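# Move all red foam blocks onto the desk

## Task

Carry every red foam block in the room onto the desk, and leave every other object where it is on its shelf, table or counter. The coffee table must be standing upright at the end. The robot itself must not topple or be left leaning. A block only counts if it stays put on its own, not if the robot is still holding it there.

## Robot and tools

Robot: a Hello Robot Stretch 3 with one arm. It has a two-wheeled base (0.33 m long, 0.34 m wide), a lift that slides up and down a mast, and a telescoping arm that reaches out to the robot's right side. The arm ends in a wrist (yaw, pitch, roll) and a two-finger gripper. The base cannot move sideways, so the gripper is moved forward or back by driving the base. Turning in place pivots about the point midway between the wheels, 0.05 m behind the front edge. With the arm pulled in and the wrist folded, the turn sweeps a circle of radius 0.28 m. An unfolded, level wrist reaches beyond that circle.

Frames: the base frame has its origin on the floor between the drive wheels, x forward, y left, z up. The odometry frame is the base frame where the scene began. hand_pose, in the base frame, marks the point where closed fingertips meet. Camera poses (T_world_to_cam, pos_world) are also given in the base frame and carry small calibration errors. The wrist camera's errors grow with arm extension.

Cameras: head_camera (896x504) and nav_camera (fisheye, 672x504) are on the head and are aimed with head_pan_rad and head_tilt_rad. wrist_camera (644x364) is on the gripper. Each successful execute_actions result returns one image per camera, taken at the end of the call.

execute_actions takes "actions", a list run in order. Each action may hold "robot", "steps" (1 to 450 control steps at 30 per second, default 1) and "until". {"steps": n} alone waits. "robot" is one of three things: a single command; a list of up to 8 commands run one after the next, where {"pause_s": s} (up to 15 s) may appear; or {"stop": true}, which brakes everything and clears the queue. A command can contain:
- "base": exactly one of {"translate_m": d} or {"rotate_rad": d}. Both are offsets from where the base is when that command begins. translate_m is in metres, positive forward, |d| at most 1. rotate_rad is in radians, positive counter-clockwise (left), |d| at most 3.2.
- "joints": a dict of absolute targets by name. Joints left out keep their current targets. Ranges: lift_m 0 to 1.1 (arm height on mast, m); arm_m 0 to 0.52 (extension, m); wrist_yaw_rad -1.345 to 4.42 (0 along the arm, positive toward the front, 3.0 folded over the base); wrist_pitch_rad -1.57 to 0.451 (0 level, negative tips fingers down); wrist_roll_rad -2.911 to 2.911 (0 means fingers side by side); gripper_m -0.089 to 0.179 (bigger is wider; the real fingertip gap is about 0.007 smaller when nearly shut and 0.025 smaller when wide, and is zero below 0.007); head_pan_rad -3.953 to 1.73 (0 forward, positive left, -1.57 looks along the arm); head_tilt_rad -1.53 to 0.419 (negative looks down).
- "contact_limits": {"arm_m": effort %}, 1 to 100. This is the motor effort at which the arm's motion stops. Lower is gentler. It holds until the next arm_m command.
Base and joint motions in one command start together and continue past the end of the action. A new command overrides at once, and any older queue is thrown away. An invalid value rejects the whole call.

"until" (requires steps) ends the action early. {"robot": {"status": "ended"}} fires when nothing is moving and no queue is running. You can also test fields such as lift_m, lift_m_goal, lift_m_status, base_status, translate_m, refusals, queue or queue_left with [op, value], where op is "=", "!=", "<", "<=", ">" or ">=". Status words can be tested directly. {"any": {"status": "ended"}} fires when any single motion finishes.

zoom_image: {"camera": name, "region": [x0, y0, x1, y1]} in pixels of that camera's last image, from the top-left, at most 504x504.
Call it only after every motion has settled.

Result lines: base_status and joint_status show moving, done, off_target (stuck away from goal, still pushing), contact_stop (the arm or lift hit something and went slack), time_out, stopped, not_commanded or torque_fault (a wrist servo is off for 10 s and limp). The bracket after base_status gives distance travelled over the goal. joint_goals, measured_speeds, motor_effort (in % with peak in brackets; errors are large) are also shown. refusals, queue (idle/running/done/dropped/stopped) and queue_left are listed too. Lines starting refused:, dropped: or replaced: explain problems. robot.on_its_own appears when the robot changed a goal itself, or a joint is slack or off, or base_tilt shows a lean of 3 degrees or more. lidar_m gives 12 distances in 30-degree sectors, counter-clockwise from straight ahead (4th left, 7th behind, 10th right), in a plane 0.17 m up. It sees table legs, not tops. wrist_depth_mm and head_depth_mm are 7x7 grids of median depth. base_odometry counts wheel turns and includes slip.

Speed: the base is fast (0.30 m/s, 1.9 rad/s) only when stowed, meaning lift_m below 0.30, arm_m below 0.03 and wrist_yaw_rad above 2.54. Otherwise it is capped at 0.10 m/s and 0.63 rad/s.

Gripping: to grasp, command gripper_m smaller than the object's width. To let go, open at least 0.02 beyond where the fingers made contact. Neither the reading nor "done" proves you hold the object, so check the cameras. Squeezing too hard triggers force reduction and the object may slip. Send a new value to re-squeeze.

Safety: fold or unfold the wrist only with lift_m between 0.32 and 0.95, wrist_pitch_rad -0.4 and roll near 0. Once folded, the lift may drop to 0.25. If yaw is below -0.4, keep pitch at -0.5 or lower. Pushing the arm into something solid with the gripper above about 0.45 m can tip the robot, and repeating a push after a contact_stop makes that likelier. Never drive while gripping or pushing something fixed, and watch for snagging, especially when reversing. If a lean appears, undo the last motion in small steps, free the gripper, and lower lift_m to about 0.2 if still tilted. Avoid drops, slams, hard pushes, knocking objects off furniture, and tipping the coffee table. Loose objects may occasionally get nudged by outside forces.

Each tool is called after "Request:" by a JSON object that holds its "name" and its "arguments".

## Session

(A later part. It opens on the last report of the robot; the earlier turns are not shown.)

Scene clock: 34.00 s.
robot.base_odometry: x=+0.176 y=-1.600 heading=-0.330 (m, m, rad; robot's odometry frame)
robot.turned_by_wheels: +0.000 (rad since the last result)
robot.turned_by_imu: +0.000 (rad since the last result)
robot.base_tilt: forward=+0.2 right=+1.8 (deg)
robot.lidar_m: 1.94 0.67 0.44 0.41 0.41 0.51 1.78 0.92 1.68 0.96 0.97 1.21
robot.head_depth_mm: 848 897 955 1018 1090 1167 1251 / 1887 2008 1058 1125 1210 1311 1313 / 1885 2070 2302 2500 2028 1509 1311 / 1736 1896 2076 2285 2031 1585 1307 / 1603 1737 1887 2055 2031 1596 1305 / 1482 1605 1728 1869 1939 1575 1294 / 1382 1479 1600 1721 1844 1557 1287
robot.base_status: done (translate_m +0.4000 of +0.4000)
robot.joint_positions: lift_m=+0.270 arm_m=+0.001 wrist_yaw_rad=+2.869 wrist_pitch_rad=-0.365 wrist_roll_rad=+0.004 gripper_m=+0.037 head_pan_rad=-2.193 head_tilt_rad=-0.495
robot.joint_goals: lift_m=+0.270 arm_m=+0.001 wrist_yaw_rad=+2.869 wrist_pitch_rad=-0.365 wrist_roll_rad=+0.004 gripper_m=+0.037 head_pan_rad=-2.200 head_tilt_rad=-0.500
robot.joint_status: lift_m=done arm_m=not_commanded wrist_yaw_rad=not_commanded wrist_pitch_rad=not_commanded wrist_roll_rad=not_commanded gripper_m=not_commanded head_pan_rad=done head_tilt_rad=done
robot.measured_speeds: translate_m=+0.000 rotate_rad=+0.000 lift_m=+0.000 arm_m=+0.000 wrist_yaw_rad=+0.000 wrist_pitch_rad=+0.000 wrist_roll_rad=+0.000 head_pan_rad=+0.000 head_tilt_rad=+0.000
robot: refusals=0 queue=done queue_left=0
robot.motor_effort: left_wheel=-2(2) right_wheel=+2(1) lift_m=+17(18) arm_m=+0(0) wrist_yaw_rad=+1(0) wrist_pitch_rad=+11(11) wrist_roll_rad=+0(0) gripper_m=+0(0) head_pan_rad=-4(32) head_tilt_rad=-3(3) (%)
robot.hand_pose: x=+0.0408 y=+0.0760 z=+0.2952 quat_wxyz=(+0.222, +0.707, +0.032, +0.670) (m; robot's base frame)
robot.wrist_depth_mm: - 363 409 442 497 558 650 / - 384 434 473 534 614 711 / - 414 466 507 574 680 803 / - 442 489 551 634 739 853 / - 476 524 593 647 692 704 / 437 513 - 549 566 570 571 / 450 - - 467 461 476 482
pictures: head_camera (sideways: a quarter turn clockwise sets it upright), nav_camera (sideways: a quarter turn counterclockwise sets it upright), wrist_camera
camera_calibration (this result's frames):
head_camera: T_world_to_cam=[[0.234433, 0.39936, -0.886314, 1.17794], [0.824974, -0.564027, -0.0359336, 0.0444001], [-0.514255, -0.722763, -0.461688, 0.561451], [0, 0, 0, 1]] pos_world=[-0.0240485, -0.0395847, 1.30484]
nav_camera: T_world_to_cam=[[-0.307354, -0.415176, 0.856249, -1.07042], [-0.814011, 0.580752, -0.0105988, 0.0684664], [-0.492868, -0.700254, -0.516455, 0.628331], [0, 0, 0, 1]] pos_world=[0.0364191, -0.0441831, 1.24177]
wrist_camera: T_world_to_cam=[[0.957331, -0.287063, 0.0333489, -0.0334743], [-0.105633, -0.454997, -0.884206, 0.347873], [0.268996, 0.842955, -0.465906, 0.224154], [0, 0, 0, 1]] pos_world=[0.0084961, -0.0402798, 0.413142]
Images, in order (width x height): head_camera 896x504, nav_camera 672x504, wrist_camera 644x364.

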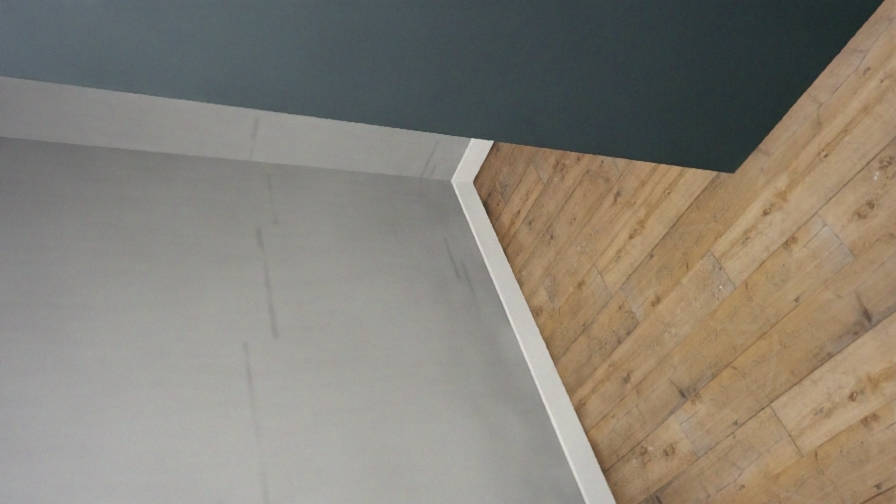

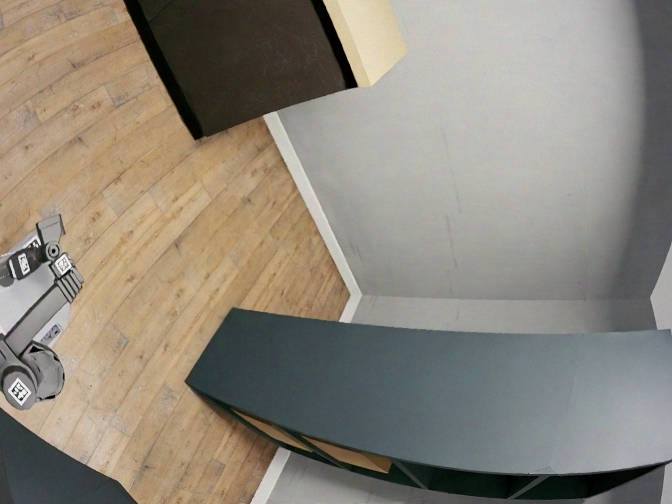

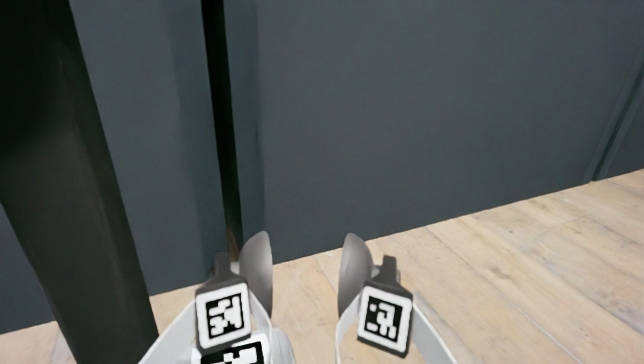

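Request:
{"name": "execute_actions", "arguments": {"actions": [{"robot":[{"base":{"rotate_rad":-0.26},"joints":{"head_pan_rad":-1.57,"head_tilt_rad":-0.5}},{"base":{"translate_m":1}},{"base":{"translate_m":0.43}},{"base":{"rotate_rad":0.32},"joints":{"lift_m":0.93,"wrist_pitch_rad":-0.4}},{"joints":{"wrist_yaw_rad":1.2,"gripper_m":0.15}},{"joints":{"lift_m":1.08}},{"joints":{"wrist_yaw_rad":0,"wrist_pitch_rad":-0.3}}],"steps":450,"until":{"robot":{"status":"ended"}}},{"steps":450,"until":{"robot":{"status":"ended"}}}]}}

Scene clock: 56.10 s.
robot.base_odometry: x=+1.364 y=-2.396 heading=-0.270 (m, m, rad; robot's odometry frame)
robot.turned_by_wheels: +0.060 (rad since the last result)
robot.turned_by_imu: +0.066 (rad since the last result)
robot.base_tilt: forward=+0.2 right=+1.8 (deg)
robot.lidar_m: 0.62 0.63 0.82 0.94 0.97 1.26 2.22 0.63 0.44 0.42 0.43 0.65
robot.head_depth_mm: 839 899 - - - - 657 / 834 895 - - - - - / 834 892 - - - - - / 829 893 969 807 - 512 619 / 823 890 978 888 588 509 604 / 820 892 976 832 605 507 600 / 814 885 971 824 601 503 595
robot.base_status: done (rotate_rad +0.3199 of +0.3200)
robot.joint_positions: lift_m=+1.080 arm_m=+0.001 wrist_yaw_rad=+0.002 wrist_pitch_rad=-0.323 wrist_roll_rad=+0.004 gripper_m=+0.150 head_pan_rad=-1.577 head_tilt_rad=-0.495
robot.joint_goals: lift_m=+1.080 arm_m=+0.001 wrist_yaw_rad=+0.000 wrist_pitch_rad=-0.300 wrist_roll_rad=+0.004 gripper_m=+0.150 head_pan_rad=-1.570 head_tilt_rad=-0.500
robot.joint_status: lift_m=done arm_m=not_commanded wrist_yaw_rad=done wrist_pitch_rad=done wrist_roll_rad=not_commanded gripper_m=done head_pan_rad=done head_tilt_rad=done
robot.measured_speeds: translate_m=+0.000 rotate_rad=+0.000 lift_m=+0.000 arm_m=+0.000 wrist_yaw_rad=+0.000 wrist_pitch_rad=+0.000 wrist_roll_rad=+0.000 head_pan_rad=+0.000 head_tilt_rad=+0.000
robot: refusals=0 queue=done queue_left=0
robot.motor_effort: left_wheel=-2(8) right_wheel=+2(8) lift_m=+35(35) arm_m=+0(0) wrist_yaw_rad=-2(3) wrist_pitch_rad=+13(13) wrist_roll_rad=+0(0) gripper_m=+0(95) head_pan_rad=+2(27) head_tilt_rad=-2(5) (%)
robot.hand_pose: x=-0.0210 y=-0.3817 z=+1.1141 quat_wxyz=(+0.697, +0.114, -0.699, -0.113) (m; robot's base frame)
robot.wrist_depth_mm: 644 653 667 680 683 700 708 / 676 697 698 724 736 752 756 / 730 740 763 758 780 801 817 / 772 679 690 709 725 748 761 / 693 535 538 547 505 571 575 / 425 433 436 443 449 489 460 / - 358 364 371 375 - 386
pictures: head_camera (sideways: a quarter turn clockwise sets it upright), nav_camera (sideways: a quarter turn counterclockwise sets it upright), wrist_camera
camera_calibration (this result's frames):
head_camera: T_world_to_cam=[[-0.03932, 0.461576, -0.886229, 1.1795], [0.999224, 0.0161355, -0.0359295, 0.0433318], [-0.00228444, -0.886954, -0.461852, 0.558541], [0, 0, 0, 1]] pos_world=[0.0043558, -0.0497282, 1.30483]
nav_camera: T_world_to_cam=[[-0.0110686, -0.516603, 0.856153, -1.0721], [-0.999936, 0.00385849, -0.0105993, 0.0696011], [0.00217215, -0.856216, -0.516613, 0.625517], [0, 0, 0, 1]] pos_world=[0.0563713, -0.0185416, 1.24177]
wrist_camera: T_world_to_cam=[[-0.999307, 0.0181006, 0.0325248, -0.0566586], [-0.0216141, 0.429213, -0.902945, 1.2173], [-0.0303039, -0.903022, -0.428524, 0.293801], [0, 0, 0, 1]] pos_world=[-0.0214052, -0.256147, 1.2269]
Images, in order (width x height): head_camera 896x504, nav_camera 672x504, wrist_camera 644x364.

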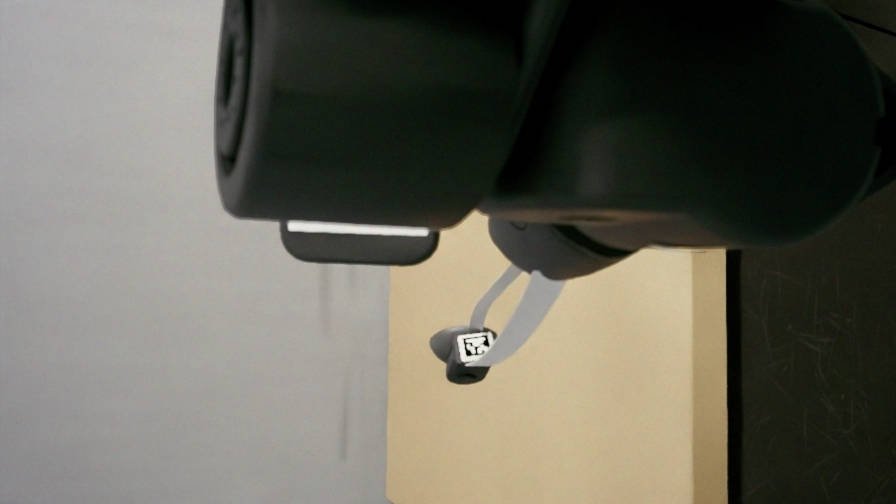

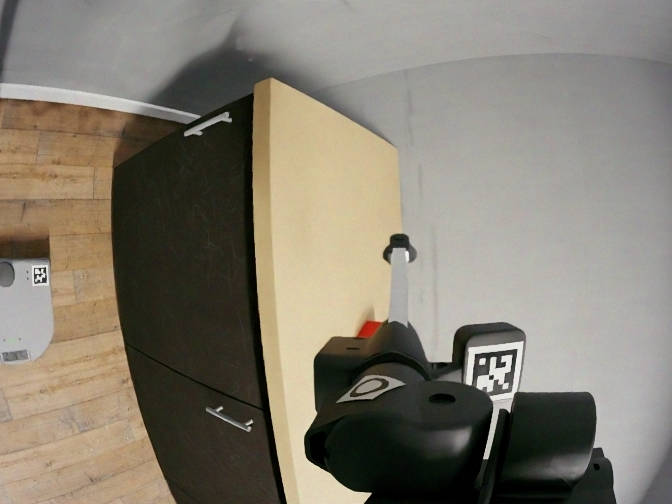

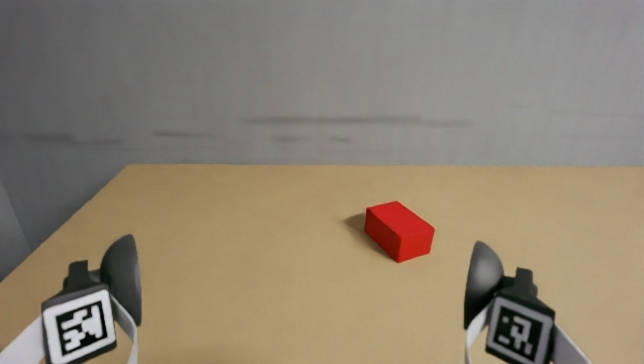

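Request:
{"name": "execute_actions", "arguments": {"actions": [{"robot":{"base":{"translate_m":-0.27},"joints":{"wrist_yaw_rad":0.6,"arm_m":0.33,"lift_m":1.0}},"steps":450,"until":{"robot":{"status":"ended"}}}]}}

Scene clock: 60.07 s.
robot.base_odometry: x=+1.104 y=-2.324 heading=-0.270 (m, m, rad; robot's odometry frame)
robot.turned_by_wheels: +0.000 (rad since the last result)
robot.turned_by_imu: -0.001 (rad since the last result)
robot.base_tilt: forward=+0.1 right=+1.9 (deg)
robot.lidar_m: 0.89 0.90 0.99 0.93 0.95 1.24 1.95 0.66 0.46 0.43 0.44 0.58
robot.head_depth_mm: 853 928 - 817 623 537 655 / 850 925 - 837 620 535 648 / 845 918 - 787 616 532 644 / 841 915 976 763 612 531 638 / 836 909 997 760 610 527 633 / 834 905 987 784 604 524 627 / 830 901 985 821 600 521 621
robot.base_status: done (translate_m -0.2700 of -0.2700)
robot.joint_positions: lift_m=+1.000 arm_m=+0.330 wrist_yaw_rad=+0.599 wrist_pitch_rad=-0.322 wrist_roll_rad=+0.004 gripper_m=+0.150 head_pan_rad=-1.577 head_tilt_rad=-0.495
robot.joint_goals: lift_m=+1.000 arm_m=+0.330 wrist_yaw_rad=+0.600 wrist_pitch_rad=-0.300 wrist_roll_rad=+0.004 gripper_m=+0.150 head_pan_rad=-1.570 head_tilt_rad=-0.500
robot.joint_status: lift_m=done arm_m=done wrist_yaw_rad=done wrist_pitch_rad=done wrist_roll_rad=not_commanded gripper_m=done head_pan_rad=done head_tilt_rad=done
robot.measured_speeds: translate_m=+0.000 rotate_rad=+0.000 lift_m=+0.000 arm_m=+0.000 wrist_yaw_rad=+0.000 wrist_pitch_rad=+0.000 wrist_roll_rad=+0.000 head_pan_rad=+0.000 head_tilt_rad=+0.000
robot: refusals=0 queue=done queue_left=0
robot.motor_effort: left_wheel=-1(4) right_wheel=+3(3) lift_m=+18(35) arm_m=+4(5) wrist_yaw_rad=+1(4) wrist_pitch_rad=+13(13) wrist_roll_rad=+0(0) gripper_m=+0(1) head_pan_rad=+2(2) head_tilt_rad=-2(3) (%)
robot.hand_pose: x=+0.1113 y=-0.6693 z=+1.0353 quat_wxyz=(+0.699, +0.314, -0.634, +0.097) (m; robot's base frame)
robot.wrist_depth_mm: 714 653 554 479 418 375 336 / 733 715 588 505 440 392 353 / 756 774 625 537 468 410 368 / 500 511 518 534 485 432 384 / 392 397 400 404 416 423 397 / 327 327 328 329 336 368 342 / - 266 274 225 280 - 288
pictures: head_camera (sideways: a quarter turn clockwise sets it upright), nav_camera (sideways: a quarter turn counterclockwise sets it upright), wrist_camera
camera_calibration (this result's frames):
head_camera: T_world_to_cam=[[-0.0393199, 0.461575, -0.886229, 1.1795], [0.999224, 0.0161354, -0.0359295, 0.0433318], [-0.00228454, -0.886954, -0.461852, 0.558541], [0, 0, 0, 1]] pos_world=[0.00435579, -0.0497282, 1.30483]
nav_camera: T_world_to_cam=[[-0.0110687, -0.516603, 0.856153, -1.0721], [-0.999936, 0.00385861, -0.0105993, 0.0696011], [0.00217204, -0.856216, -0.516613, 0.625517], [0, 0, 0, 1]] pos_world=[0.0563713, -0.0185417, 1.24177]
wrist_camera: T_world_to_cam=[[-0.836863, -0.546446, 0.0324993, -0.312609], [-0.258396, 0.341991, -0.903479, 1.24094], [0.482588, -0.764486, -0.4274, 0.0387947], [0, 0, 0, 1]] pos_world=[0.0403199, -0.565555, 1.1479]
Images, in order (width x height): head_camera 896x504, nav_camera 672x504, wrist_camera 644x364.

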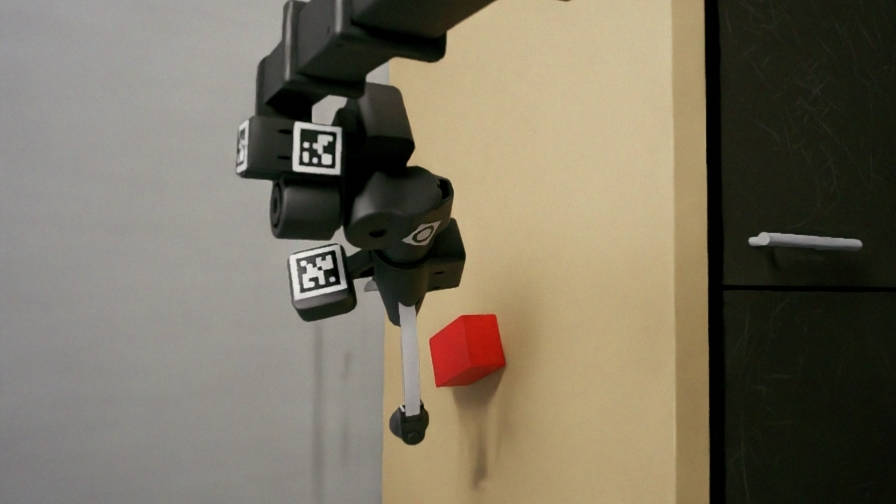

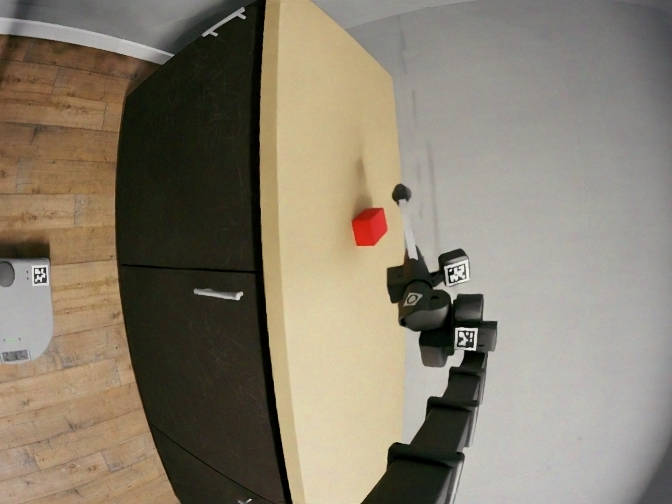

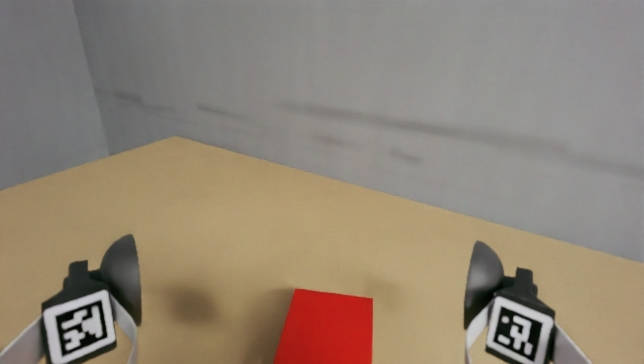

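Request:
{"name": "execute_actions", "arguments": {"actions": [{"robot":[{"joints":{"arm_m":0.35,"lift_m":0.91}}],"steps":450,"until":{"robot":{"status":"ended"}}}]}}

Request:
{"name": "execute_actions", "arguments": {"actions": [{"robot":[{"joints":{"gripper_m":0.02}},{"joints":{"lift_m":0.97,"head_pan_rad":0.9}}],"steps":450,"until":{"robot":{"status":"ended"}}}]}}

Scene clock: 61.77 s.
robot.base_odometry: x=+1.104 y=-2.324 heading=-0.270 (m, m, rad; robot's odometry frame)
robot.turned_by_wheels: +0.000 (rad since the last result)
robot.turned_by_imu: +0.000 (rad since the last result)
robot.base_tilt: forward=+0.1 right=+1.9 (deg)
robot.lidar_m: 0.89 0.90 0.98 0.93 0.95 1.24 1.95 0.66 0.46 0.43 0.44 0.58
robot.head_depth_mm: 856 928 1015 921 - 536 659 / 848 923 1007 - 608 536 649 / 850 918 994 - 615 531 642 / 843 911 1000 - 591 530 636 / 837 909 996 841 609 528 634 / 836 907 988 875 605 524 626 / 833 904 988 824 599 520 623
robot.base_status: done (translate_m -0.2700 of -0.2700)
robot.joint_positions: lift_m=+0.910 arm_m=+0.350 wrist_yaw_rad=+0.599 wrist_pitch_rad=-0.322 wrist_roll_rad=+0.004 gripper_m=+0.150 head_pan_rad=-1.577 head_tilt_rad=-0.495
robot.joint_goals: lift_m=+0.910 arm_m=+0.350 wrist_yaw_rad=+0.600 wrist_pitch_rad=-0.300 wrist_roll_rad=+0.004 gripper_m=+0.150 head_pan_rad=-1.570 head_tilt_rad=-0.500
robot.joint_status: lift_m=done arm_m=done wrist_yaw_rad=done wrist_pitch_rad=done wrist_roll_rad=not_commanded gripper_m=done head_pan_rad=done head_tilt_rad=done
robot.measured_speeds: translate_m=+0.000 rotate_rad=+0.000 lift_m=+0.000 arm_m=+0.000 wrist_yaw_rad=+0.000 wrist_pitch_rad=+0.000 wrist_roll_rad=+0.000 head_pan_rad=+0.000 head_tilt_rad=+0.000
robot: refusals=0 queue=done queue_left=0
robot.motor_effort: left_wheel=-1(2) right_wheel=+2(2) lift_m=+18(18) arm_m=+4(5) wrist_yaw_rad=+2(1) wrist_pitch_rad=+12(13) wrist_roll_rad=+0(0) gripper_m=+0(0) head_pan_rad=+3(1) head_tilt_rad=-3(3) (%)
robot.hand_pose: x=+0.1113 y=-0.6893 z=+0.9453 quat_wxyz=(+0.699, +0.314, -0.634, +0.097) (m; robot's base frame)
robot.wrist_depth_mm: 711 628 536 457 403 359 325 / 723 677 567 489 425 376 339 / 434 447 462 477 436 396 352 / 312 317 323 330 336 344 350 / 241 246 238 174 257 263 265 / 203 199 151 141 207 227 213 / - 166 143 133 174 - 178
pictures: head_camera (sideways: a quarter turn clockwise sets it upright), nav_camera (sideways: a quarter turn counterclockwise sets it upright), wrist_camera
camera_calibration (this result's frames):
head_camera: T_world_to_cam=[[-0.0393197, 0.461576, -0.886229, 1.1795], [0.999224, 0.0161349, -0.0359295, 0.0433318], [-0.00228496, -0.886954, -0.461852, 0.558541], [0, 0, 0, 1]] pos_world=[0.00435577, -0.0497282, 1.30483]
nav_camera: T_world_to_cam=[[-0.0110689, -0.516603, 0.856153, -1.0721], [-0.999936, 0.00385909, -0.0105993, 0.0696011], [0.00217164, -0.856216, -0.516613, 0.625517], [0, 0, 0, 1]] pos_world=[0.0563712, -0.0185417, 1.24177]
wrist_camera: T_world_to_cam=[[-0.836864, -0.546445, 0.0324987, -0.320614], [-0.258379, 0.341966, -0.903493, 1.16646], [0.482596, -0.764498, -0.427369, -0.0150028], [0, 0, 0, 1]] pos_world=[0.0403197, -0.585558, 1.0579]
Images, in order (width x height): head_camera 896x504, nav_camera 672x504, wrist_camera 644x364.

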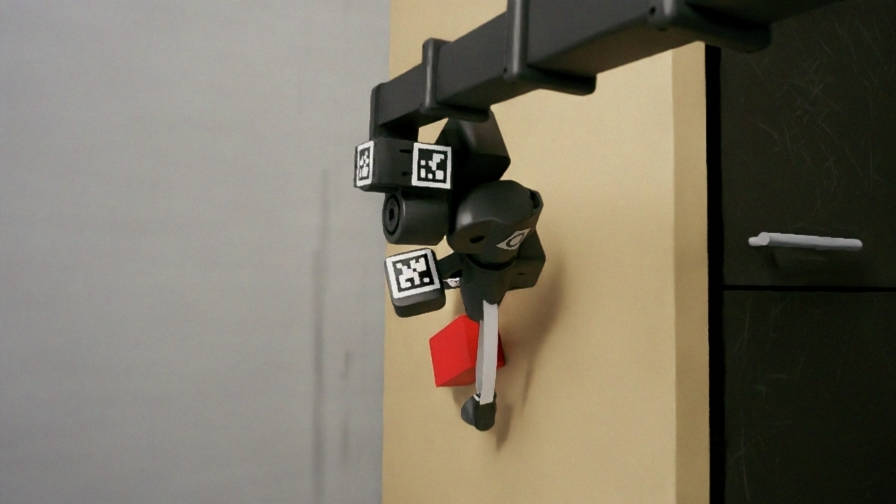

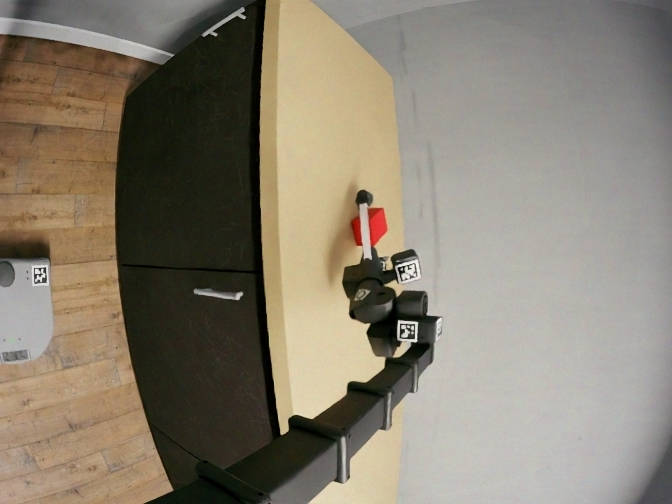

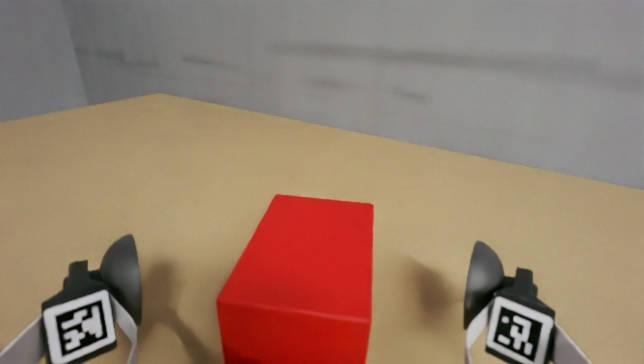

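Scene clock: 65.23 s.
robot.base_odometry: x=+1.104 y=-2.324 heading=-0.270 (m, m, rad; robot's odometry frame)
robot.turned_by_wheels: +0.000 (rad since the last result)
robot.turned_by_imu: +0.000 (rad since the last result)
robot.base_tilt: forward=+0.2 right=+1.9 (deg)
robot.lidar_m: 0.88 0.91 0.98 0.93 0.95 1.24 1.95 0.66 0.46 0.43 0.44 0.58
robot.head_depth_mm: 833 885 939 994 1071 1150 1225 / 911 972 1037 1103 1195 1295 1302 / 1002 1074 1153 1247 1361 1467 1306 / 1021 1111 1220 1347 1489 1562 1300 / 937 1021 1114 1219 1361 1493 1302 / 875 939 1017 1108 1227 1364 1296 / 818 875 946 1019 1117 1226 1266
robot.base_status: done (translate_m -0.2700 of -0.2700)
robot.joint_positions: lift_m=+0.970 arm_m=+0.350 wrist_yaw_rad=+0.599 wrist_pitch_rad=-0.322 wrist_roll_rad=+0.004 gripper_m=+0.021 head_pan_rad=+0.893 head_tilt_rad=-0.495
robot.joint_goals: lift_m=+0.970 arm_m=+0.350 wrist_yaw_rad=+0.600 wrist_pitch_rad=-0.300 wrist_roll_rad=+0.004 gripper_m=+0.020 head_pan_rad=+0.900 head_tilt_rad=-0.500
robot.joint_status: lift_m=done arm_m=done wrist_yaw_rad=done wrist_pitch_rad=done wrist_roll_rad=not_commanded gripper_m=done head_pan_rad=done head_tilt_rad=done
robot.measured_speeds: translate_m=+0.000 rotate_rad=+0.000 lift_m=+0.000 arm_m=+0.000 wrist_yaw_rad=+0.000 wrist_pitch_rad=+0.000 wrist_roll_rad=+0.000 head_pan_rad=+0.000 head_tilt_rad=+0.000
robot: refusals=0 queue=done queue_left=0
robot.motor_effort: left_wheel=-2(1) right_wheel=+1(1) lift_m=+35(36) arm_m=+4(4) wrist_yaw_rad=+2(2) wrist_pitch_rad=+13(13) wrist_roll_rad=+0(0) gripper_m=-23(100) head_pan_rad=+2(34) head_tilt_rad=-2(3) (%)
robot.hand_pose: x=+0.1113 y=-0.6892 z=+1.0044 quat_wxyz=(+0.699, +0.314, -0.634, +0.097) (m; robot's base frame)
robot.wrist_depth_mm: 706 628 533 457 401 361 321 / 736 688 567 485 424 373 337 / 743 668 588 516 450 397 354 / 434 446 453 464 451 412 368 / 337 343 346 173 359 364 366 / 277 280 139 140 282 294 299 / 233 235 137 130 230 247 249
pictures: head_camera (sideways: a quarter turn clockwise sets it upright), nav_camera (sideways: a quarter turn counterclockwise sets it upright), wrist_camera
camera_calibration (this result's frames):
head_camera: T_world_to_cam=[[-0.256544, -0.385724, -0.886229, 1.18083], [-0.79208, 0.609359, -0.0359295, 0.0542588], [0.553891, 0.692747, -0.461852, 0.555148], [0, 0, 0, 1]] pos_world=[0.0384194, 0.0378337, 1.30483]
nav_camera: T_world_to_cam=[[0.330233, 0.397426, 0.856153, -1.07418], [0.780192, -0.625451, -0.0105993, 0.0587422], [0.531269, 0.671464, -0.516613, 0.62229], [0, 0, 0, 1]] pos_world=[-0.0217028, 0.0458039, 1.24177]
wrist_camera: T_world_to_cam=[[-0.836828, -0.5465, 0.0325004, -0.322564], [-0.258444, 0.342014, -0.903456, 1.21988], [0.482624, -0.764437, -0.427446, 0.0103889], [0, 0, 0, 1]] pos_world=[0.0403258, -0.585555, 1.11703]
Images, in order (width x height): head_camera 896x504, nav_camera 672x504, wrist_camera 644x364.

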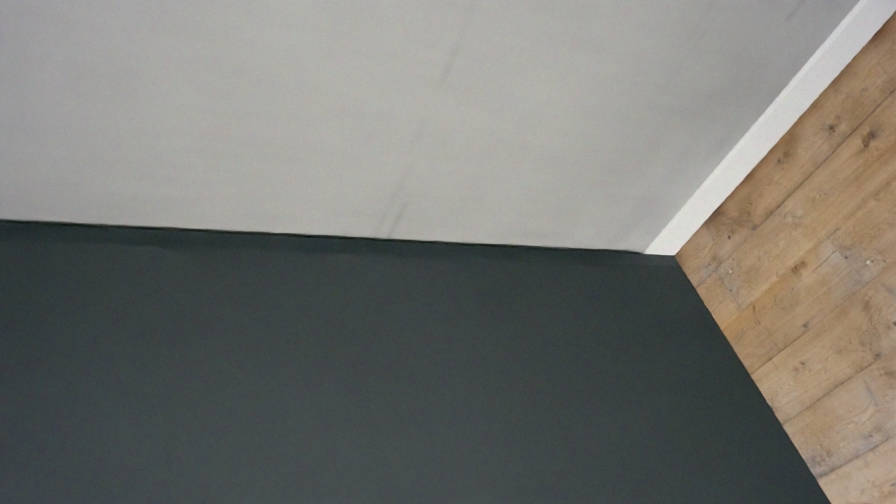

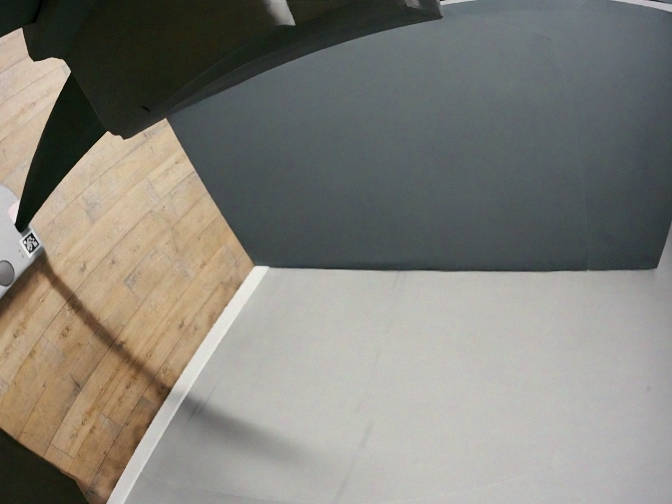

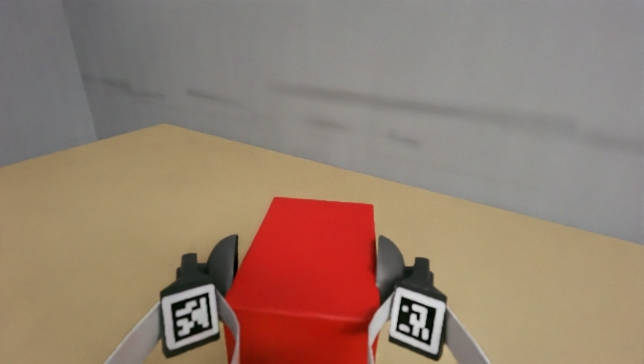

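Request:
{"name": "execute_actions", "arguments": {"actions": [{"robot":[{"joints":{"arm_m":0,"wrist_yaw_rad":1.6,"head_pan_rad":0,"head_tilt_rad":-0.7}},{"joints":{"lift_m":0.28,"wrist_pitch_rad":-0.4,"wrist_yaw_rad":2.7},"base":{"rotate_rad":2.88}},{"base":{"translate_m":1}},{"base":{"translate_m":0.77}},{"base":{"rotate_rad":0.29}}],"steps":450,"until":{"robot":{"status":"ended"}}},{"steps":450,"until":{"robot":{"status":"ended"}}}]}}

Scene clock: 87.07 s.
robot.base_odometry: x=-0.422 y=-1.426 heading=+2.900 (m, m, rad; robot's odometry frame)
robot.turned_by_wheels: +3.170 (rad since the last result)
robot.turned_by_imu: +3.222 (rad since the last result)
robot.base_tilt: forward=+0.1 right=+1.7 (deg)
robot.lidar_m: 1.18 0.37 0.37 1.59 1.23 1.38 1.62 0.53 0.38 0.36 0.37 1.26
robot.head_depth_mm: 992 1113 1265 1459 1614 1392 1193 / 995 1111 1263 1465 1620 1392 1185 / 992 1115 1265 1469 1614 1378 1181 / 996 1111 1265 1466 1618 1374 1177 / 1000 1114 1266 1470 1619 1363 1173 / 979 1089 1231 1313 1363 1288 1141 / 948 915 964 852 867 861 1073
robot.base_status: done (rotate_rad +0.2899 of +0.2900)
robot.joint_positions: lift_m=+0.280 arm_m=+0.002 wrist_yaw_rad=+2.699 wrist_pitch_rad=-0.420 wrist_roll_rad=+0.004 gripper_m=+0.021 head_pan_rad=+0.007 head_tilt_rad=-0.693
robot.joint_goals: lift_m=+0.280 arm_m=+0.000 wrist_yaw_rad=+2.700 wrist_pitch_rad=-0.400 wrist_roll_rad=+0.004 gripper_m=+0.020 head_pan_rad=+0.000 head_tilt_rad=-0.700
robot.joint_status: lift_m=done arm_m=done wrist_yaw_rad=done wrist_pitch_rad=done wrist_roll_rad=not_commanded gripper_m=done head_pan_rad=done head_tilt_rad=done
robot.measured_speeds: translate_m=+0.000 rotate_rad=+0.000 lift_m=+0.000 arm_m=+0.000 wrist_yaw_rad=+0.000 wrist_pitch_rad=+0.000 wrist_roll_rad=+0.000 head_pan_rad=+0.000 head_tilt_rad=+0.000
robot: refusals=0 queue=done queue_left=0
robot.motor_effort: left_wheel=-2(7) right_wheel=+1(7) lift_m=+18(34) arm_m=-3(3) wrist_yaw_rad=+2(3) wrist_pitch_rad=+12(11) wrist_roll_rad=+0(0) gripper_m=-22(22) head_pan_rad=-4(31) head_tilt_rad=-4(20) (%)
robot.hand_pose: x=+0.0748 y=+0.0559 z=+0.2926 quat_wxyz=(+0.296, +0.708, -0.008, +0.641) (m; robot's base frame)
robot.wrist_depth_mm: - - - 479 366 591 641 / - - - 510 400 539 604 / 944 - - 546 639 583 694 / 744 743 762 546 594 625 748 / 606 611 613 174 544 619 665 / 517 514 139 140 514 542 542 / - 456 135 130 431 468 470
pictures: head_camera (sideways: a quarter turn clockwise sets it upright), nav_camera (sideways: a quarter turn counterclockwise sets it upright), wrist_camera
camera_calibration (this result's frames):
head_camera: T_world_to_cam=[[-0.626189, -0.0464976, -0.778284, 1.04233], [-0.0358247, 0.998882, -0.0308533, 0.0430284], [0.778848, 0.00856176, -0.627155, 0.768842], [0, 0, 0, 1]] pos_world=[0.0554293, -0.00109683, 1.29474]
nav_camera: T_world_to_cam=[[0.674881, -0.00321573, 0.737919, -0.922152], [0.00708763, -0.999916, -0.0108396, 0.0637684], [0.737892, 0.0125456, -0.674802, 0.82682], [0, 0, 0, 1]] pos_world=[0.0117874, 0.0504247, 1.2391]
wrist_camera: T_world_to_cam=[[0.895424, -0.443886, 0.0343686, -0.0585963], [-0.202234, -0.474294, -0.856824, 0.340244], [0.396633, 0.76027, -0.514463, 0.239967], [0, 0, 0, 1]] pos_world=[0.0260985, -0.047074, 0.416997]
Images, in order (width x height): head_camera 896x504, nav_camera 672x504, wrist_camera 644x364.

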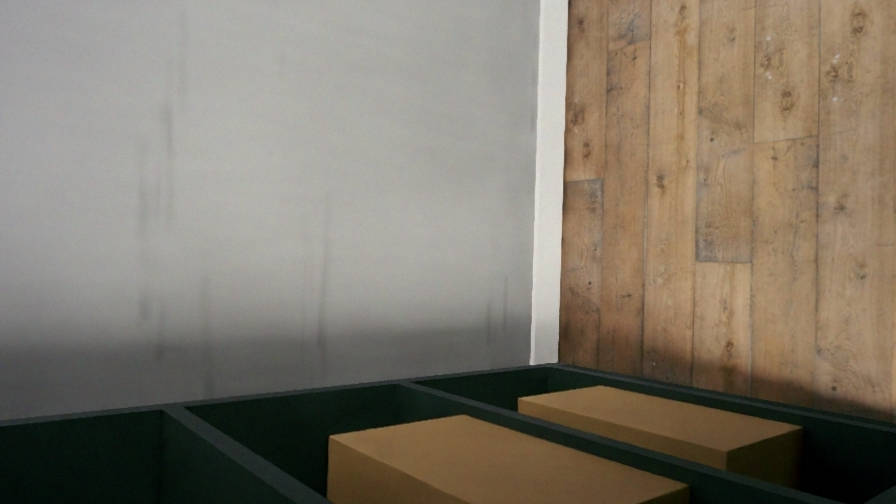

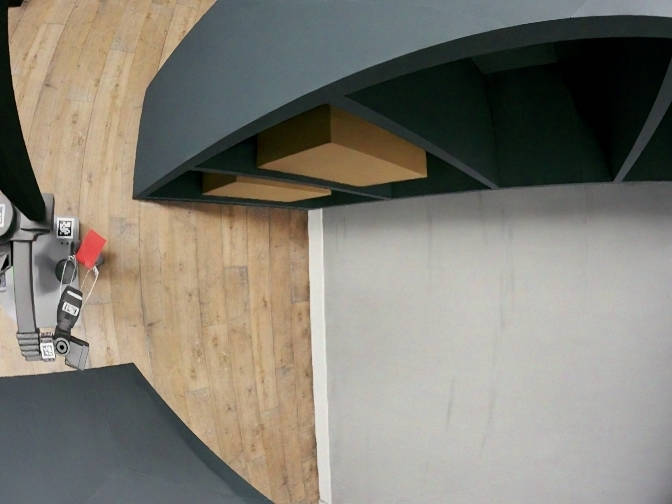

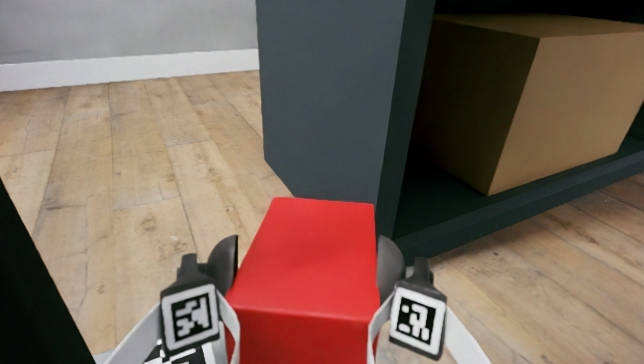

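Request:
{"name": "execute_actions", "arguments": {"actions": [{"robot":[{"base":{"rotate_rad":-0.15}},{"base":{"translate_m":0.72}},{"base":{"rotate_rad":-1.42}},{"base":{"translate_m":1}},{"base":{"translate_m":0.6}},{"base":{"rotate_rad":1.56},"joints":{"head_pan_rad":-2.3,"head_tilt_rad":-0.5}},{"base":{"translate_m":-1}}],"steps":450,"until":{"robot":{"status":"ended"}}},{"steps":450,"until":{"robot":{"status":"ended"}}}]}}

Scene clock: 111.13 s.
robot.base_odometry: x=+0.263 y=+0.153 heading=+2.890 (m, m, rad; robot's odometry frame)
robot.turned_by_wheels: -0.010 (rad since the last result)
robot.turned_by_imu: -0.006 (rad since the last result)
robot.base_tilt: forward=+0.1 right=+2.0 (deg)
robot.lidar_m: 1.48 1.56 1.02 0.90 0.92 1.23 2.25 1.56 1.29 1.47 1.10 1.57
robot.head_depth_mm: 2134 2271 2385 2335 2033 1605 1305 / 1996 2209 2436 2038 1944 1590 1307 / 1820 2006 2029 2018 1933 1575 1298 / 1658 1810 1170 2116 1986 1553 1301 / 1526 1654 1160 1484 1796 1566 1285 / 1405 1529 1142 1783 1912 1564 1284 / 1309 1413 1125 850 1773 1553 1277
robot.base_status: done (translate_m -1.0000 of -1.0000)
robot.joint_positions: lift_m=+0.280 arm_m=+0.002 wrist_yaw_rad=+2.699 wrist_pitch_rad=-0.421 wrist_roll_rad=+0.004 gripper_m=+0.021 head_pan_rad=-2.293 head_tilt_rad=-0.507
robot.joint_goals: lift_m=+0.280 arm_m=+0.000 wrist_yaw_rad=+2.700 wrist_pitch_rad=-0.400 wrist_roll_rad=+0.004 gripper_m=+0.020 head_pan_rad=-2.300 head_tilt_rad=-0.500
robot.joint_status: lift_m=done arm_m=done wrist_yaw_rad=done wrist_pitch_rad=done wrist_roll_rad=not_commanded gripper_m=done head_pan_rad=done head_tilt_rad=done
robot.measured_speeds: translate_m=+0.000 rotate_rad=+0.000 lift_m=+0.000 arm_m=+0.000 wrist_yaw_rad=+0.000 wrist_pitch_rad=+0.000 wrist_roll_rad=+0.000 head_pan_rad=+0.000 head_tilt_rad=+0.000
robot: refusals=0 queue=done queue_left=0
robot.motor_effort: left_wheel=-1(8) right_wheel=+0(8) lift_m=+18(18) arm_m=-3(3) wrist_yaw_rad=+3(3) wrist_pitch_rad=+12(12) wrist_roll_rad=+0(0) gripper_m=-23(23) head_pan_rad=-4(31) head_tilt_rad=+4(25) (%)
robot.hand_pose: x=+0.0748 y=+0.0559 z=+0.2925 quat_wxyz=(+0.296, +0.708, -0.008, +0.641) (m; robot's base frame)
robot.wrist_depth_mm: 698 768 - - - - - / 736 808 - - - - - / 777 849 915 - - - - / 731 759 766 770 785 800 820 / 605 611 615 173 645 647 654 / 514 513 139 140 520 537 545 / - 451 135 131 434 462 469
pictures: head_camera (sideways: a quarter turn clockwise sets it upright), nav_camera (sideways: a quarter turn counterclockwise sets it upright), wrist_camera
camera_calibration (this result's frames):
head_camera: T_world_to_cam=[[0.280365, 0.382047, -0.880588, 1.1702], [0.764719, -0.643377, -0.0356577, 0.044408], [-0.580173, -0.663405, -0.472538, 0.575972], [0, 0, 0, 1]] pos_world=[-0.0278776, -0.0363953, 1.30421]
nav_camera: T_world_to_cam=[[-0.354256, -0.390211, 0.849846, -1.06178], [-0.751762, 0.659349, -0.010626, 0.0681218], [-0.556199, -0.642646, -0.526924, 0.642339], [0, 0, 0, 1]] pos_world=[0.0323368, -0.0464392, 1.24154]
wrist_camera: T_world_to_cam=[[0.895466, -0.443801, 0.0343708, -0.0585876], [-0.20224, -0.474416, -0.856755, 0.340193], [0.396534, 0.760244, -0.514578, 0.240015], [0, 0, 0, 1]] pos_world=[0.0260893, -0.0470785, 0.416982]
Images, in order (width x height): head_camera 896x504, nav_camera 672x504, wrist_camera 644x364.

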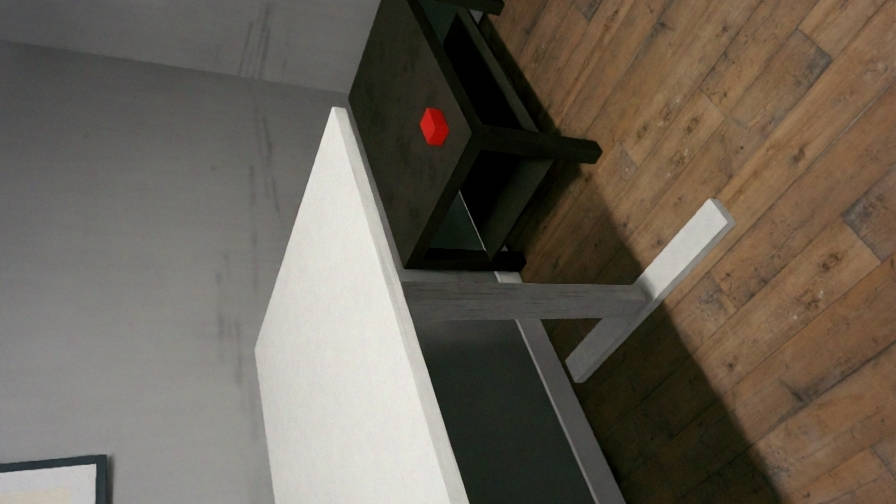

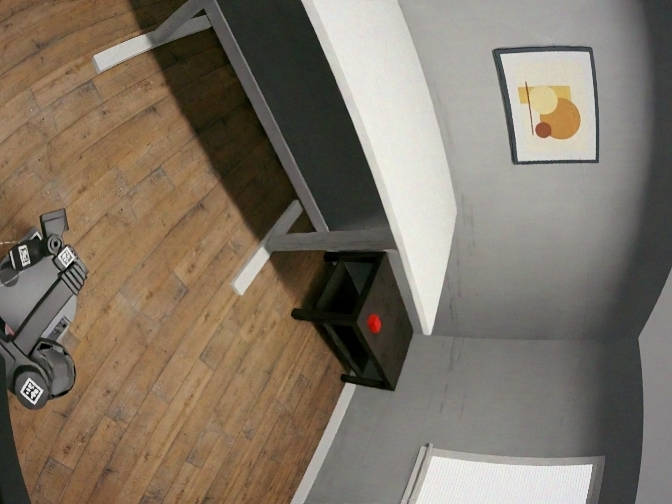

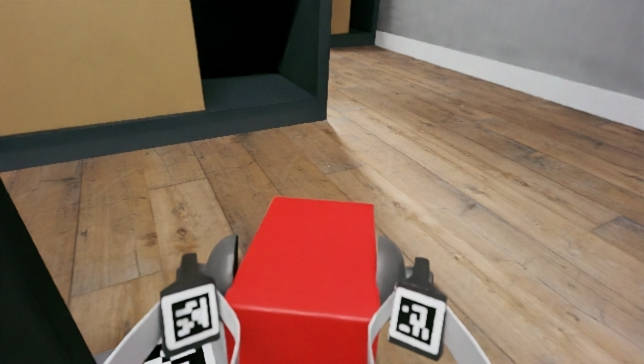

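Request:
{"name": "execute_actions", "arguments": {"actions": [{"robot":[{"base":{"rotate_rad":0.3}},{"base":{"translate_m":-0.9},"joints":{"head_pan_rad":1.2,"head_tilt_rad":-0.3}},{"joints":{"lift_m":0.5}},{"joints":{"lift_m":1.05,"wrist_yaw_rad":1.3,"wrist_pitch_rad":-0.3}},{"joints":{"wrist_yaw_rad":0,"arm_m":0.3}}],"steps":450,"until":{"robot":{"status":"ended"}}},{"steps":450,"until":{"robot":{"status":"ended"}}}]}}

Scene clock: 129.40 s.
robot.base_odometry: x=+1.162 y=+0.197 heading=-3.093 (m, m, rad; robot's odometry frame)
robot.turned_by_wheels: +0.300 (rad since the last result)
robot.turned_by_imu: +0.297 (rad since the last result)
robot.base_tilt: forward=+0.0 right=+2.0 (deg)
robot.lidar_m: 2.36 1.31 1.13 1.13 1.30 1.38 1.38 0.78 0.79 0.78 1.43 2.37
robot.head_depth_mm: 994 1041 1103 1180 1412 1391 1441 / 1330 1242 1320 1243 1309 1333 1391 / 1369 1407 1488 1546 1632 1355 1393 / 1340 1395 1078 1133 1607 1334 1381 / 1334 1369 1068 1117 1600 1317 1369 / 1310 1357 1059 1100 1582 1621 1416 / 1310 1374 1422 1423 1500 1502 1403
robot.base_status: done (translate_m -0.9000 of -0.9000)
robot.joint_positions: lift_m=+1.050 arm_m=+0.300 wrist_yaw_rad=+0.001 wrist_pitch_rad=-0.326 wrist_roll_rad=+0.004 gripper_m=+0.021 head_pan_rad=+1.193 head_tilt_rad=-0.309
robot.joint_goals: lift_m=+1.050 arm_m=+0.300 wrist_yaw_rad=+0.000 wrist_pitch_rad=-0.300 wrist_roll_rad=+0.004 gripper_m=+0.020 head_pan_rad=+1.200 head_tilt_rad=-0.300
robot.joint_status: lift_m=done arm_m=done wrist_yaw_rad=done wrist_pitch_rad=done wrist_roll_rad=not_commanded gripper_m=done head_pan_rad=done head_tilt_rad=done
robot.measured_speeds: translate_m=+0.000 rotate_rad=+0.000 lift_m=+0.000 arm_m=+0.000 wrist_yaw_rad=+0.000 wrist_pitch_rad=+0.000 wrist_roll_rad=+0.000 head_pan_rad=+0.000 head_tilt_rad=+0.000
robot: refusals=0 queue=done queue_left=0
robot.motor_effort: left_wheel=-2(8) right_wheel=+1(6) lift_m=+34(36) arm_m=+4(5) wrist_yaw_rad=-1(5) wrist_pitch_rad=+15(15) wrist_roll_rad=+0(0) gripper_m=-23(23) head_pan_rad=+3(30) head_tilt_rad=+6(24) (%)
robot.hand_pose: x=-0.0213 y=-0.6798 z=+1.0835 quat_wxyz=(+0.697, +0.115, -0.699, -0.115) (m; robot's base frame)
robot.wrist_depth_mm: 786 744 685 651 610 580 545 / 849 786 737 681 649 610 580 / 714 739 751 720 679 648 614 / 513 525 531 546 558 603 649 / 400 406 415 173 425 435 682 / 330 331 139 140 335 351 692 / 278 280 136 130 273 295 297
pictures: head_camera (sideways: a quarter turn clockwise sets it upright), nav_camera (sideways: a quarter turn counterclockwise sets it upright), wrist_camera
camera_calibration (this result's frames):
head_camera: T_world_to_cam=[[-0.0678421, -0.28531, -0.956031, 1.27077], [-0.934323, 0.354242, -0.0394152, 0.0596736], [0.349912, 0.890568, -0.290604, 0.333538], [0, 0, 0, 1]] pos_world=[0.0252576, 0.044387, 1.31418]
nav_camera: T_world_to_cam=[[0.136464, 0.322558, 0.936661, -1.17803], [0.931014, -0.364847, -0.00999898, 0.0570432], [0.338513, 0.873409, -0.350094, 0.406781], [0, 0, 0, 1]] pos_world=[-0.0300499, 0.0455086, 1.2464]
wrist_camera: T_world_to_cam=[[-0.999283, 0.019262, 0.0325887, -0.0498404], [-0.0210865, 0.431723, -0.90176, 1.318], [-0.031439, -0.901801, -0.431007, 0.0149593], [0, 0, 0, 1]] pos_world=[-0.0215424, -0.55456, 1.19659]
Images, in order (width x height): head_camera 896x504, nav_camera 672x504, wrist_camera 644x364.

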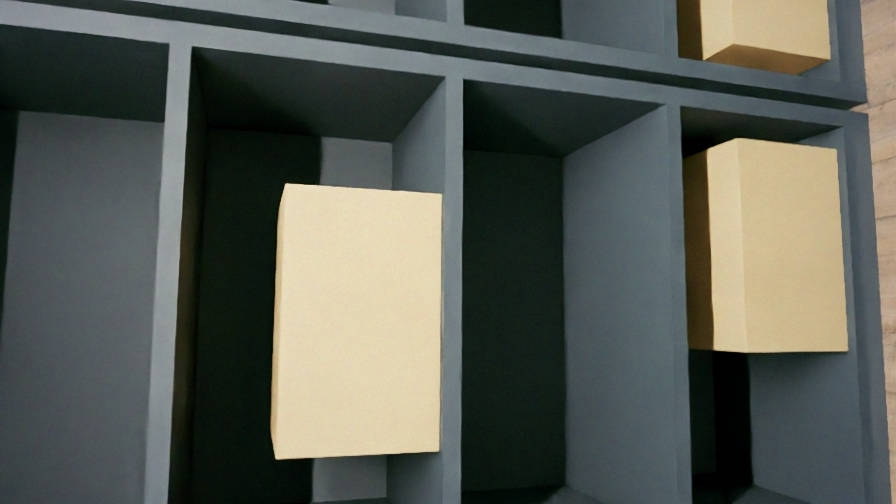

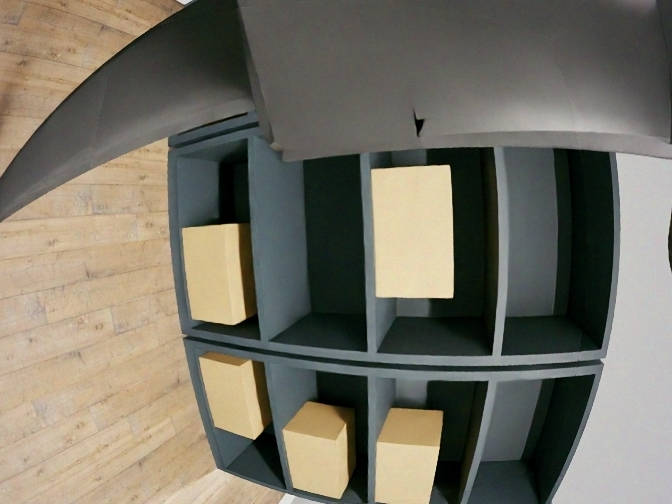

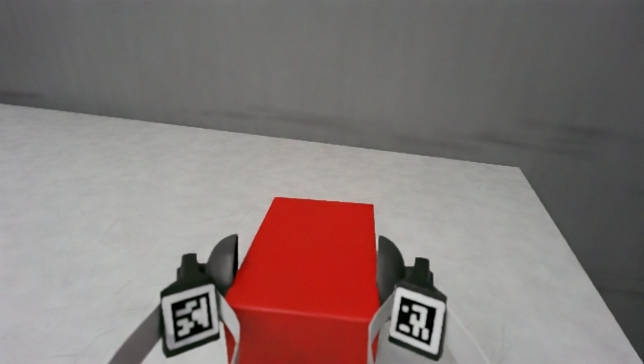

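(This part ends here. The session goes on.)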